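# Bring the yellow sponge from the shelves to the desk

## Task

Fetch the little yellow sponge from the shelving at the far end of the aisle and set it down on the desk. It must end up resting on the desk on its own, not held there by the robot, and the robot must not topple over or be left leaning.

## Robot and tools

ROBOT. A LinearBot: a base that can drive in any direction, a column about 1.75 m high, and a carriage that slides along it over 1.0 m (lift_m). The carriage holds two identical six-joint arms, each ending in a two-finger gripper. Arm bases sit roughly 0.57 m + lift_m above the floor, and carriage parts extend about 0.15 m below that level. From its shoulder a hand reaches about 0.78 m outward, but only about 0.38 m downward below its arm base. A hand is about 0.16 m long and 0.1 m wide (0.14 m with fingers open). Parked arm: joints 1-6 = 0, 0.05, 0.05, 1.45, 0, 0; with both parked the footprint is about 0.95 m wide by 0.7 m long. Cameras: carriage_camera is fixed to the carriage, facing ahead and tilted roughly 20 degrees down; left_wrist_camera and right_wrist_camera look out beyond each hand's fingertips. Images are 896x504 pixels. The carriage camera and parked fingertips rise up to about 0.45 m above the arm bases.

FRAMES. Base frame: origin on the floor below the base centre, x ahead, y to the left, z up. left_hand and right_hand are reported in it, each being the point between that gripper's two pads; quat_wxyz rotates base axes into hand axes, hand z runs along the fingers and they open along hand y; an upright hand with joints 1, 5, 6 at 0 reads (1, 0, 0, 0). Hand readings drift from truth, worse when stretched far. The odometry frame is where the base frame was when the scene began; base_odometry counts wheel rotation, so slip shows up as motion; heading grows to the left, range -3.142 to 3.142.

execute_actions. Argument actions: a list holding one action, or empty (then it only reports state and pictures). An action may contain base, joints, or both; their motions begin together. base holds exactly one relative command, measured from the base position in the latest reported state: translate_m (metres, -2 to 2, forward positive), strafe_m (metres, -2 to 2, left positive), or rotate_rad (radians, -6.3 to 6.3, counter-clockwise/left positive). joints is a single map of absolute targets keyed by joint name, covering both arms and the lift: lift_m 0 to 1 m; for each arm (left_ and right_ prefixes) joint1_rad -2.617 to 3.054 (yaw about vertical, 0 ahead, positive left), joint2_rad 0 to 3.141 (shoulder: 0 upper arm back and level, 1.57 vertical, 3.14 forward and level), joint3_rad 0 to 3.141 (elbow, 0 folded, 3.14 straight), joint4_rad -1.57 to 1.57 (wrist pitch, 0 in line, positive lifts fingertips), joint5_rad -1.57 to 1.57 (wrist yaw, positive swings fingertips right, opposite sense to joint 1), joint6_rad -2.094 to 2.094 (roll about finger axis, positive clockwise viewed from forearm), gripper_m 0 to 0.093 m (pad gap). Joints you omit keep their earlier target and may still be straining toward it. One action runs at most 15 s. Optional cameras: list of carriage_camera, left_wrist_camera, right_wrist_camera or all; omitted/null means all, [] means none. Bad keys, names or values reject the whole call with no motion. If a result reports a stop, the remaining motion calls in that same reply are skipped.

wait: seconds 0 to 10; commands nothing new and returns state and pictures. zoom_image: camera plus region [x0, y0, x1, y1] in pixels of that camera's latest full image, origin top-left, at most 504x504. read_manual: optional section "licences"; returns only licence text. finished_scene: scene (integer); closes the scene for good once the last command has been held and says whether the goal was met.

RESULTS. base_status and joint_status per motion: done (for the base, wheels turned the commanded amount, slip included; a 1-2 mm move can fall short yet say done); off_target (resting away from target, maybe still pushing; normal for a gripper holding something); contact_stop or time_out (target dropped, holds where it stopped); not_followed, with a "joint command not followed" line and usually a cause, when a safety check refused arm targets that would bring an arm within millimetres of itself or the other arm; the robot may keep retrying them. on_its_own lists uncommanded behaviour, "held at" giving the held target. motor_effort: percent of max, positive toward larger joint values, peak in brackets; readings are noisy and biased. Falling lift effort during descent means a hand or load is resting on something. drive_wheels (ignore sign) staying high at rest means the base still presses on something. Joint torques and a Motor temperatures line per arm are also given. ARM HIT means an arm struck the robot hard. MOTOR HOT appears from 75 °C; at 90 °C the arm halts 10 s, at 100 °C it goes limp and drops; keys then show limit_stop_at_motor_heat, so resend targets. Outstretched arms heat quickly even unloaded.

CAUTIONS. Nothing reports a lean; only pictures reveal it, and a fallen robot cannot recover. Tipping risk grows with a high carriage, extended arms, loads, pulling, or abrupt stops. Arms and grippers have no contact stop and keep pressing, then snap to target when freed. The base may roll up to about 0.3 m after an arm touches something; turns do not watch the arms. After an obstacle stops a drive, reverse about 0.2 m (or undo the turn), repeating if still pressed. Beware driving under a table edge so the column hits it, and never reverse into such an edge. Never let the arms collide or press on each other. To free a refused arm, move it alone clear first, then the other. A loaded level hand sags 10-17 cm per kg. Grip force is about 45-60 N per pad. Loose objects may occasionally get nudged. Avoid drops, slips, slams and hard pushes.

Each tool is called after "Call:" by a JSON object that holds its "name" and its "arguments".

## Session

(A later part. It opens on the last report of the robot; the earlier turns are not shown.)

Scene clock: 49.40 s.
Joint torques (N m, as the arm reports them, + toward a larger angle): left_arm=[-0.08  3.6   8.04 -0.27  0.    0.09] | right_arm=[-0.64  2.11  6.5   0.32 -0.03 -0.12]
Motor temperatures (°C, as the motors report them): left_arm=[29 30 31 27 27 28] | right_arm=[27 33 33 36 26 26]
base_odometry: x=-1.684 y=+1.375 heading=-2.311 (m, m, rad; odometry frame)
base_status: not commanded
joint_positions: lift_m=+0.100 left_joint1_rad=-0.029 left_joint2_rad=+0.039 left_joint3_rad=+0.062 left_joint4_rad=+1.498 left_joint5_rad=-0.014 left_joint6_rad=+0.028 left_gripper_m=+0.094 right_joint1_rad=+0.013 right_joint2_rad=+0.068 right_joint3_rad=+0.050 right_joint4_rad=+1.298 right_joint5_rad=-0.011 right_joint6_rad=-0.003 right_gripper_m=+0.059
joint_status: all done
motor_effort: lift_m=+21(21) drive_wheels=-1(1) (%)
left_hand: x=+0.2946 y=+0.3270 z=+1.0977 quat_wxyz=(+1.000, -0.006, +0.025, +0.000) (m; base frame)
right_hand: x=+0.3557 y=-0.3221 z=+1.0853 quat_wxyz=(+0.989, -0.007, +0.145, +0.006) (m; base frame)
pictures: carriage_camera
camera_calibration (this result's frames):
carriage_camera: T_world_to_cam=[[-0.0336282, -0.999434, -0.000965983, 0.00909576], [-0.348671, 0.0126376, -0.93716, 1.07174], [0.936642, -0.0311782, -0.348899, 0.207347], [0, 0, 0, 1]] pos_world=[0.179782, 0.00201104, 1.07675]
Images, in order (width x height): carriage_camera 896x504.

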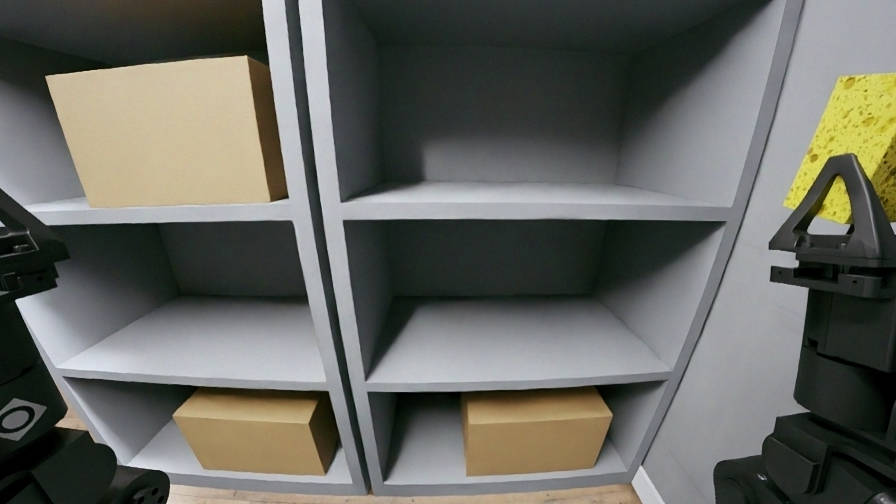

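Call:
{"name": "execute_actions", "arguments": {"actions": [{"base": {"translate_m": 0.08}}], "cameras": []}}

Call:
{"name": "execute_actions", "arguments": {"actions": [{"base": {"strafe_m": 2.0}}], "cameras": []}}

Call:
{"name": "execute_actions", "arguments": {"actions": [{"base": {"rotate_rad": 1.571}}], "cameras": ["carriage_camera"]}}

Scene clock: 51.33 s.
Joint torques (N m, as the arm reports them, + toward a larger angle): left_arm=[-0.15  3.49  8.06 -0.32 -0.01  0.08] | right_arm=[-0.68  2.06  6.39  0.31  0.05 -0.12]
Motor temperatures (°C, as the motors report them): left_arm=[29 30 31 27 27 28] | right_arm=[27 33 33 35 26 26]
base_odometry: x=-1.738 y=+1.316 heading=-2.311 (m, m, rad; odometry frame)
base_status: done
joint_positions: lift_m=+0.100 left_joint1_rad=-0.029 left_joint2_rad=+0.039 left_joint3_rad=+0.062 left_joint4_rad=+1.498 left_joint5_rad=-0.014 left_joint6_rad=+0.028 left_gripper_m=+0.094 right_joint1_rad=+0.013 right_joint2_rad=+0.068 right_joint3_rad=+0.050 right_joint4_rad=+1.298 right_joint5_rad=-0.011 right_joint6_rad=-0.003 right_gripper_m=+0.059
joint_status: not commanded
motor_effort: lift_m=+21(21) drive_wheels=-4(10) (%)
left_hand: x=+0.2947 y=+0.3270 z=+1.0977 quat_wxyz=(+1.000, -0.006, +0.025, +0.000) (m; base frame)
right_hand: x=+0.3559 y=-0.3221 z=+1.0853 quat_wxyz=(+0.989, -0.007, +0.145, +0.006) (m; base frame)
pictures: none
No camera images: the call's "cameras" was empty. Leave "cameras" out to get every camera's image.

Scene clock: 57.63 s.
Joint torques (N m, as the arm reports them, + toward a larger angle): left_arm=[-0.04  3.58  8.1  -0.28  0.02  0.1 ] | right_arm=[-0.67  1.95  6.43  0.31 -0.01 -0.12]
Motor temperatures (°C, as the motors report them): left_arm=[29 30 32 27 27 28] | right_arm=[27 32 34 33 26 26]
base_odometry: x=-0.261 y=-0.033 heading=-2.311 (m, m, rad; odometry frame)
base_status: done
joint_positions: lift_m=+0.100 left_joint1_rad=-0.029 left_joint2_rad=+0.039 left_joint3_rad=+0.062 left_joint4_rad=+1.499 left_joint5_rad=-0.014 left_joint6_rad=+0.028 left_gripper_m=+0.094 right_joint1_rad=+0.013 right_joint2_rad=+0.068 right_joint3_rad=+0.050 right_joint4_rad=+1.300 right_joint5_rad=-0.011 right_joint6_rad=-0.003 right_gripper_m=+0.059
joint_status: not commanded
motor_effort: lift_m=+21(21) drive_wheels=-4(10) (%)
left_hand: x=+0.2944 y=+0.3270 z=+1.0977 quat_wxyz=(+1.000, -0.006, +0.025, +0.000) (m; base frame)
right_hand: x=+0.3554 y=-0.3221 z=+1.0854 quat_wxyz=(+0.990, -0.007, +0.144, +0.006) (m; base frame)
pictures: none
No camera images: the call's "cameras" was empty. Leave "cameras" out to get every camera's image.

Scene clock: 60.73 s.
Joint torques (N m, as the arm reports them, + toward a larger angle): left_arm=[-0.01  3.57  8.05 -0.26  0.    0.09] | right_arm=[-0.8   2.1   6.42  0.37 -0.02 -0.12]
Motor temperatures (°C, as the motors report them): left_arm=[29 30 32 27 27 28] | right_arm=[27 32 34 33 26 26]
base_odometry: x=-0.261 y=-0.033 heading=-0.740 (m, m, rad; odometry frame)
base_status: done
joint_positions: lift_m=+0.100 left_joint1_rad=-0.029 left_joint2_rad=+0.039 left_joint3_rad=+0.062 left_joint4_rad=+1.498 left_joint5_rad=-0.014 left_joint6_rad=+0.028 left_gripper_m=+0.094 right_joint1_rad=+0.013 right_joint2_rad=+0.068 right_joint3_rad=+0.050 right_joint4_rad=+1.299 right_joint5_rad=-0.011 right_joint6_rad=-0.003 right_gripper_m=+0.059
joint_status: not commanded
motor_effort: lift_m=+21(21) drive_wheels=+4(11) (%)
left_hand: x=+0.2947 y=+0.3270 z=+1.0977 quat_wxyz=(+1.000, -0.006, +0.025, +0.000) (m; base frame)
right_hand: x=+0.3556 y=-0.3221 z=+1.0853 quat_wxyz=(+0.989, -0.007, +0.144, +0.006) (m; base frame)
pictures: carriage_camera
camera_calibration (this result's frames):
carriage_camera: T_world_to_cam=[[-0.0336282, -0.999434, -0.000965983, 0.00909576], [-0.348671, 0.0126376, -0.93716, 1.07174], [0.936642, -0.0311782, -0.348899, 0.207347], [0, 0, 0, 1]] pos_world=[0.179782, 0.00201104, 1.07675]
Images, in order (width x height): carriage_camera 896x504.

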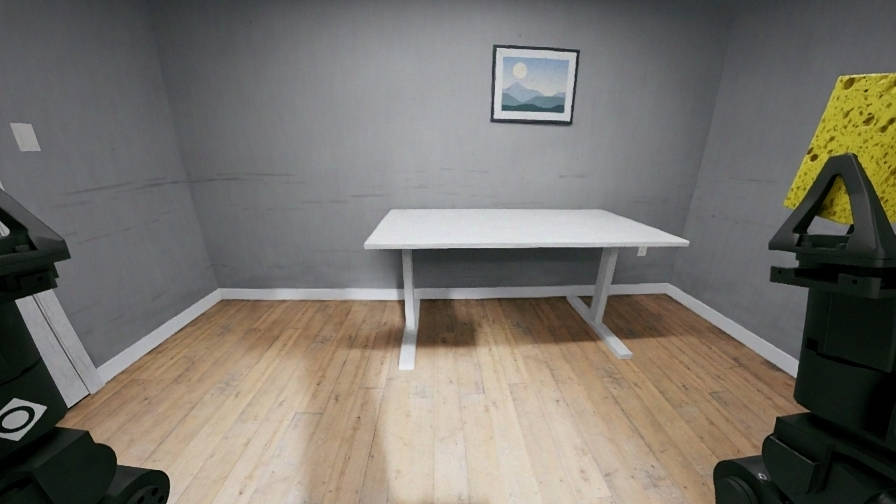

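Call:
{"name": "execute_actions", "arguments": {"actions": [{"base": {"translate_m": 0.7}, "joints": {"right_joint2_rad": 0.72, "right_joint3_rad": 0.47, "right_joint4_rad": -0.1, "lift_m": 0.13}}], "cameras": ["carriage_camera"]}}

Call:
{"name": "execute_actions", "arguments": {"actions": [{"joints": {"right_joint2_rad": 1.9, "right_joint3_rad": 1.2, "right_joint4_rad": 0.3}}], "cameras": ["carriage_camera"]}}

Scene clock: 65.57 s.
Joint torques (N m, as the arm reports them, + toward a larger angle): left_arm=[ 0.03  3.51  8.08 -0.27 -0.01  0.1 ] | right_arm=[-0.84 -0.14  9.03  2.65  0.01 -0.12]
Motor temperatures (°C, as the motors report them): left_arm=[29 30 32 27 27 28] | right_arm=[27 32 35 34 26 26]
base_odometry: x=+0.257 y=-0.504 heading=-0.739 (m, m, rad; odometry frame)
base_status: done
joint_positions: lift_m=+0.130 left_joint1_rad=-0.029 left_joint2_rad=+0.039 left_joint3_rad=+0.062 left_joint4_rad=+1.498 left_joint5_rad=-0.014 left_joint6_rad=+0.028 left_gripper_m=+0.094 right_joint1_rad=+0.013 right_joint2_rad=+0.709 right_joint3_rad=+0.467 right_joint4_rad=-0.096 right_joint5_rad=-0.011 right_joint6_rad=-0.003 right_gripper_m=+0.059
joint_status: all done
motor_effort: lift_m=+21(25) drive_wheels=-9(23) (%)
left_hand: x=+0.2946 y=+0.3270 z=+1.1276 quat_wxyz=(+1.000, -0.006, +0.025, +0.000) (m; base frame)
right_hand: x=+0.5864 y=-0.3191 z=+0.8958 quat_wxyz=(+0.578, -0.010, +0.816, +0.008) (m; base frame)
pictures: carriage_camera
camera_calibration (this result's frames):
carriage_camera: T_world_to_cam=[[-0.0336282, -0.999434, -0.000965983, 0.0091247], [-0.348671, 0.0126376, -0.93716, 1.09981], [0.936642, -0.0311782, -0.348899, 0.217798], [0, 0, 0, 1]] pos_world=[0.179782, 0.00201104, 1.1067]
Images, in order (width x height): carriage_camera 896x504.

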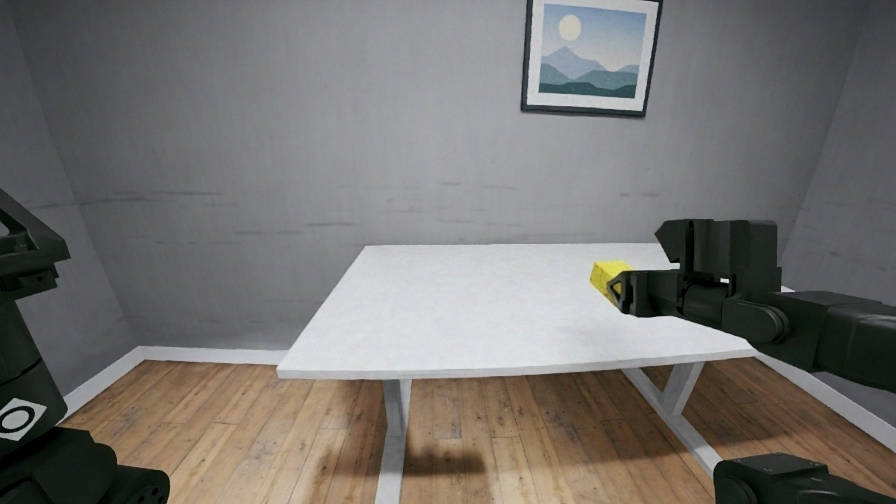

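Scene clock: 67.17 s.
Joint torques (N m, as the arm reports them, + toward a larger angle): left_arm=[-0.01  3.5   8.06 -0.24  0.    0.11] | right_arm=[ -0.87 -12.11   9.09   2.7    0.02  -0.14]
Motor temperatures (°C, as the motors report them): left_arm=[29 30 32 27 27 28] | right_arm=[27 32 35 34 26 26]
base_odometry: x=+0.257 y=-0.504 heading=-0.739 (m, m, rad; odometry frame)
base_status: not commanded
joint_positions: lift_m=+0.130 left_joint1_rad=-0.029 left_joint2_rad=+0.039 left_joint3_rad=+0.062 left_joint4_rad=+1.498 left_joint5_rad=-0.014 left_joint6_rad=+0.028 left_gripper_m=+0.094 right_joint1_rad=+0.013 right_joint2_rad=+1.893 right_joint3_rad=+1.187 right_joint4_rad=+0.297 right_joint5_rad=-0.011 right_joint6_rad=-0.003 right_gripper_m=+0.059
joint_status: all done
motor_effort: lift_m=+21(21) drive_wheels=-9(9) (%)
left_hand: x=+0.2946 y=+0.3270 z=+1.1276 quat_wxyz=(+1.000, -0.006, +0.025, +0.000) (m; base frame)
right_hand: x=+0.8371 y=-0.3158 z=+0.8451 quat_wxyz=(+0.548, -0.010, +0.836, +0.008) (m; base frame)
pictures: carriage_camera
camera_calibration (this result's frames):
carriage_camera: T_world_to_cam=[[-0.0336282, -0.999434, -0.000965983, 0.0091247], [-0.348671, 0.0126376, -0.93716, 1.09981], [0.936642, -0.0311782, -0.348899, 0.217798], [0, 0, 0, 1]] pos_world=[0.179782, 0.00201104, 1.1067]
Images, in order (width x height): carriage_camera 896x504.

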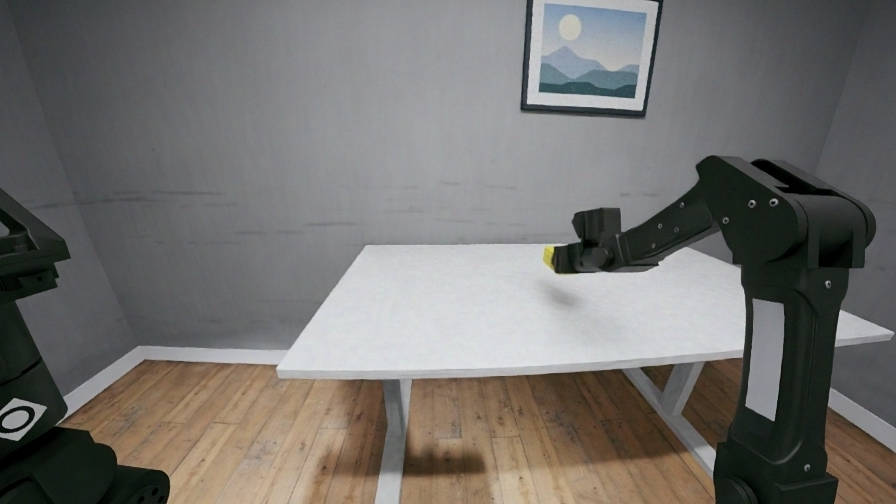

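Call:
{"name": "execute_actions", "arguments": {"actions": [{"joints": {"lift_m": 0.045}}], "cameras": ["carriage_camera"]}}

Scene clock: 68.40 s.
Joint torques (N m, as the arm reports them, + toward a larger angle): left_arm=[ 0.03  3.57  8.11 -0.29 -0.01  0.09] | right_arm=[ -0.82 -12.02   8.17   2.65  -0.02  -0.13]
Motor temperatures (°C, as the motors report them): left_arm=[29 30 32 27 27 28] | right_arm=[27 33 35 35 26 26]
base_odometry: x=+0.257 y=-0.504 heading=-0.739 (m, m, rad; odometry frame)
base_status: not commanded
joint_positions: lift_m=+0.045 left_joint1_rad=-0.029 left_joint2_rad=+0.039 left_joint3_rad=+0.062 left_joint4_rad=+1.498 left_joint5_rad=-0.014 left_joint6_rad=+0.028 left_gripper_m=+0.094 right_joint1_rad=+0.013 right_joint2_rad=+1.893 right_joint3_rad=+1.197 right_joint4_rad=+0.300 right_joint5_rad=-0.011 right_joint6_rad=-0.003 right_gripper_m=+0.059
joint_status: all done
motor_effort: lift_m=+17(17) drive_wheels=-9(9) (%)
left_hand: x=+0.2946 y=+0.3270 z=+1.0432 quat_wxyz=(+1.000, -0.006, +0.025, +0.000) (m; base frame)
right_hand: x=+0.8395 y=-0.3157 z=+0.7657 quat_wxyz=(+0.554, -0.010, +0.833, +0.008) (m; base frame)
pictures: carriage_camera
camera_calibration (this result's frames):
carriage_camera: T_world_to_cam=[[-0.0336282, -0.999434, -0.000965983, 0.00904308], [-0.348671, 0.0126376, -0.93716, 1.02063], [0.936642, -0.0311782, -0.348899, 0.18832], [0, 0, 0, 1]] pos_world=[0.179782, 0.00201104, 1.02221]
Images, in order (width x height): carriage_camera 896x504.

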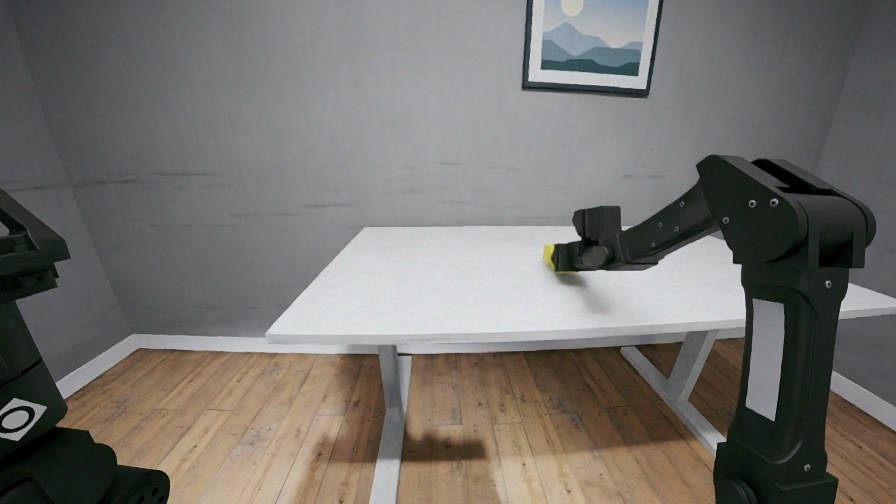

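Call:
{"name": "execute_actions", "arguments": {"actions": [{"joints": {"lift_m": 0.025}}], "cameras": []}}

Scene clock: 69.30 s.
Joint torques (N m, as the arm reports them, + toward a larger angle): left_arm=[ 0.    3.53  8.13 -0.27  0.03  0.09] | right_arm=[ -0.75 -12.2    8.42   2.64   0.01  -0.12]
Motor temperatures (°C, as the motors report them): left_arm=[29 30 32 27 27 28] | right_arm=[27 33 35 35 26 26]
base_odometry: x=+0.257 y=-0.504 heading=-0.739 (m, m, rad; odometry frame)
base_status: not commanded
joint_positions: lift_m=+0.025 left_joint1_rad=-0.029 left_joint2_rad=+0.039 left_joint3_rad=+0.062 left_joint4_rad=+1.498 left_joint5_rad=-0.014 left_joint6_rad=+0.028 left_gripper_m=+0.094 right_joint1_rad=+0.013 right_joint2_rad=+1.895 right_joint3_rad=+1.197 right_joint4_rad=+0.303 right_joint5_rad=-0.011 right_joint6_rad=-0.003 right_gripper_m=+0.059
joint_status: all done
motor_effort: lift_m=+17(17) drive_wheels=-9(6) (%)
left_hand: x=+0.2946 y=+0.3270 z=+1.0232 quat_wxyz=(+1.000, -0.006, +0.025, +0.000) (m; base frame)
right_hand: x=+0.8399 y=-0.3157 z=+0.7456 quat_wxyz=(+0.555, -0.010, +0.832, +0.008) (m; base frame)
pictures: none
No camera images: the call's "cameras" was empty. Leave "cameras" out to get every camera's image.

Call:
{"name": "execute_actions", "arguments": {"actions": [{"joints": {"lift_m": 0.008}}], "cameras": []}}

Scene clock: 70.10 s.
Joint torques (N m, as the arm reports them, + toward a larger angle): left_arm=[ 0.04  3.63  8.06 -0.29  0.    0.08] | right_arm=[ -0.76 -11.92   7.93   2.12   0.03  -0.13]
Motor temperatures (°C, as the motors report them): left_arm=[29 30 32 27 27 28] | right_arm=[27 33 35 35 26 26]
base_odometry: x=+0.257 y=-0.504 heading=-0.739 (m, m, rad; odometry frame)
base_status: not commanded
joint_positions: lift_m=+0.008 left_joint1_rad=-0.029 left_joint2_rad=+0.039 left_joint3_rad=+0.062 left_joint4_rad=+1.498 left_joint5_rad=-0.014 left_joint6_rad=+0.028 left_gripper_m=+0.094 right_joint1_rad=+0.013 right_joint2_rad=+1.891 right_joint3_rad=+1.205 right_joint4_rad=+0.353 right_joint5_rad=-0.011 right_joint6_rad=-0.003 right_gripper_m=+0.059
joint_status: all done
motor_effort: lift_m=+17(17) drive_wheels=+5(6) (%)
left_hand: x=+0.2946 y=+0.3270 z=+1.0062 quat_wxyz=(+1.000, -0.006, +0.025, +0.000) (m; base frame)
right_hand: x=+0.8456 y=-0.3157 z=+0.7459 quat_wxyz=(+0.580, -0.010, +0.815, +0.008) (m; base frame)
pictures: none
No camera images: the call's "cameras" was empty. Leave "cameras" out to get every camera's image.

Contact. Release and retreat.

Call:
{"name": "execute_actions", "arguments": {"actions": [{"joints": {"right_gripper_m": 0.093, "lift_m": 0.024}}], "cameras": []}}

Call:
{"name": "execute_actions", "arguments": {"actions": [{"joints": {"lift_m": 0.12}}], "cameras": []}}

Call:
{"name": "execute_actions", "arguments": {"actions": [{"joints": {"right_joint2_rad": 0.05, "right_joint3_rad": 0.05, "right_joint4_rad": 1.45}}], "cameras": ["carriage_camera"]}}

Scene clock: 71.17 s.
Joint torques (N m, as the arm reports them, + toward a larger angle): left_arm=[-0.09  3.54  8.26 -0.26  0.01  0.11] | right_arm=[ -0.72 -11.92   7.7    2.55   0.06  -0.13]
Motor temperatures (°C, as the motors report them): left_arm=[29 30 32 27 27 28] | right_arm=[27 34 35 35 26 26]
base_odometry: x=+0.257 y=-0.504 heading=-0.739 (m, m, rad; odometry frame)
base_status: not commanded
joint_positions: lift_m=+0.024 left_joint1_rad=-0.029 left_joint2_rad=+0.039 left_joint3_rad=+0.062 left_joint4_rad=+1.498 left_joint5_rad=-0.014 left_joint6_rad=+0.028 left_gripper_m=+0.094 right_joint1_rad=+0.013 right_joint2_rad=+1.891 right_joint3_rad=+1.205 right_joint4_rad=+0.314 right_joint5_rad=-0.011 right_joint6_rad=-0.003 right_gripper_m=+0.093
joint_status: all done
motor_effort: lift_m=+21(24) drive_wheels=+6(6) (%)
left_hand: x=+0.2946 y=+0.3270 z=+1.0217 quat_wxyz=(+1.000, -0.006, +0.025, +0.000) (m; base frame)
right_hand: x=+0.8423 y=-0.3157 z=+0.7525 quat_wxyz=(+0.564, -0.010, +0.826, +0.007) (m; base frame)
pictures: none
No camera images: the call's "cameras" was empty. Leave "cameras" out to get every camera's image.

Scene clock: 72.10 s.
Joint torques (N m, as the arm reports them, + toward a larger angle): left_arm=[-0.07  3.56  8.01 -0.28  0.02  0.11] | right_arm=[ -0.67 -12.02   7.59   2.54  -0.03  -0.12]
Motor temperatures (°C, as the motors report them): left_arm=[29 30 32 27 27 28] | right_arm=[27 34 35 36 26 26]
base_odometry: x=+0.257 y=-0.504 heading=-0.739 (m, m, rad; odometry frame)
base_status: not commanded
joint_positions: lift_m=+0.120 left_joint1_rad=-0.029 left_joint2_rad=+0.039 left_joint3_rad=+0.062 left_joint4_rad=+1.498 left_joint5_rad=-0.014 left_joint6_rad=+0.028 left_gripper_m=+0.094 right_joint1_rad=+0.013 right_joint2_rad=+1.891 right_joint3_rad=+1.205 right_joint4_rad=+0.311 right_joint5_rad=-0.011 right_joint6_rad=-0.003 right_gripper_m=+0.093
joint_status: all done
motor_effort: lift_m=+21(25) drive_wheels=-9(6) (%)
left_hand: x=+0.2947 y=+0.3270 z=+1.1177 quat_wxyz=(+1.000, -0.006, +0.025, +0.000) (m; base frame)
right_hand: x=+0.8420 y=-0.3157 z=+0.8477 quat_wxyz=(+0.563, -0.010, +0.827, +0.007) (m; base frame)
pictures: none
No camera images: the call's "cameras" was empty. Leave "cameras" out to get every camera's image.

Scene clock: 74.00 s.
Joint torques (N m, as the arm reports them, + toward a larger angle): left_arm=[-0.05  3.57  8.05 -0.25 -0.01  0.1 ] | right_arm=[-0.7   2.63  4.49 -0.24  0.01 -0.11]
Motor temperatures (°C, as the motors report them): left_arm=[29 30 32 27 27 28] | right_arm=[27 34 35 35 26 26]
base_odometry: x=+0.257 y=-0.504 heading=-0.739 (m, m, rad; odometry frame)
base_status: not commanded
joint_positions: lift_m=+0.120 left_joint1_rad=-0.029 left_joint2_rad=+0.039 left_joint3_rad=+0.062 left_joint4_rad=+1.498 left_joint5_rad=-0.014 left_joint6_rad=+0.028 left_gripper_m=+0.094 right_joint1_rad=+0.013 right_joint2_rad=+0.068 right_joint3_rad=+0.067 right_joint4_rad=+1.457 right_joint5_rad=-0.011 right_joint6_rad=-0.003 right_gripper_m=+0.093
joint_status: all done
motor_effort: lift_m=+21(21) drive_wheels=-9(9) (%)
left_hand: x=+0.2947 y=+0.3270 z=+1.1177 quat_wxyz=(+1.000, -0.006, +0.025, +0.000) (m; base frame)
right_hand: x=+0.3125 y=-0.3227 z=+1.1180 quat_wxyz=(+0.998, -0.006, +0.057, +0.005) (m; base frame)
pictures: carriage_camera
camera_calibration (this result's frames):
carriage_camera: T_world_to_cam=[[-0.0336282, -0.999434, -0.000965983, 0.00911509], [-0.348671, 0.0126376, -0.93716, 1.09049], [0.936642, -0.0311782, -0.348899, 0.214328], [0, 0, 0, 1]] pos_world=[0.179782, 0.00201104, 1.09675]
Images, in order (width x height): carriage_camera 896x504.

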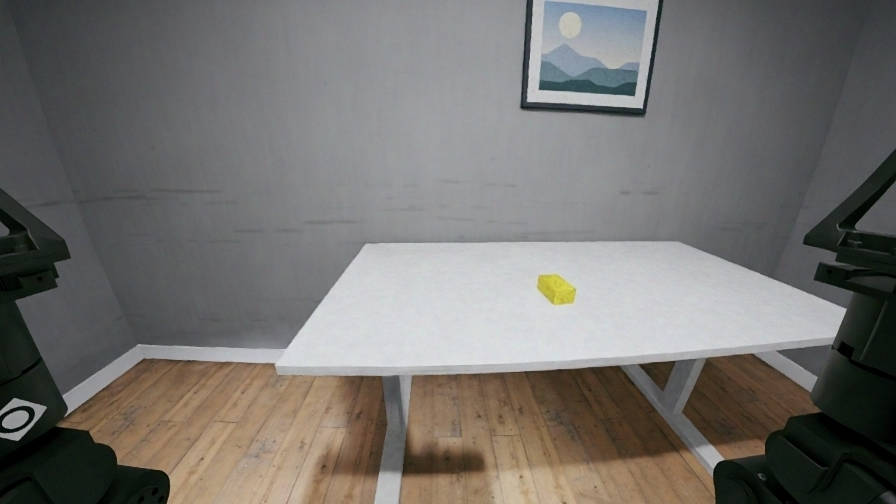

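Call:
{"name": "finished_scene", "arguments": {"scene": 2}}

The scene is finished: the task was done.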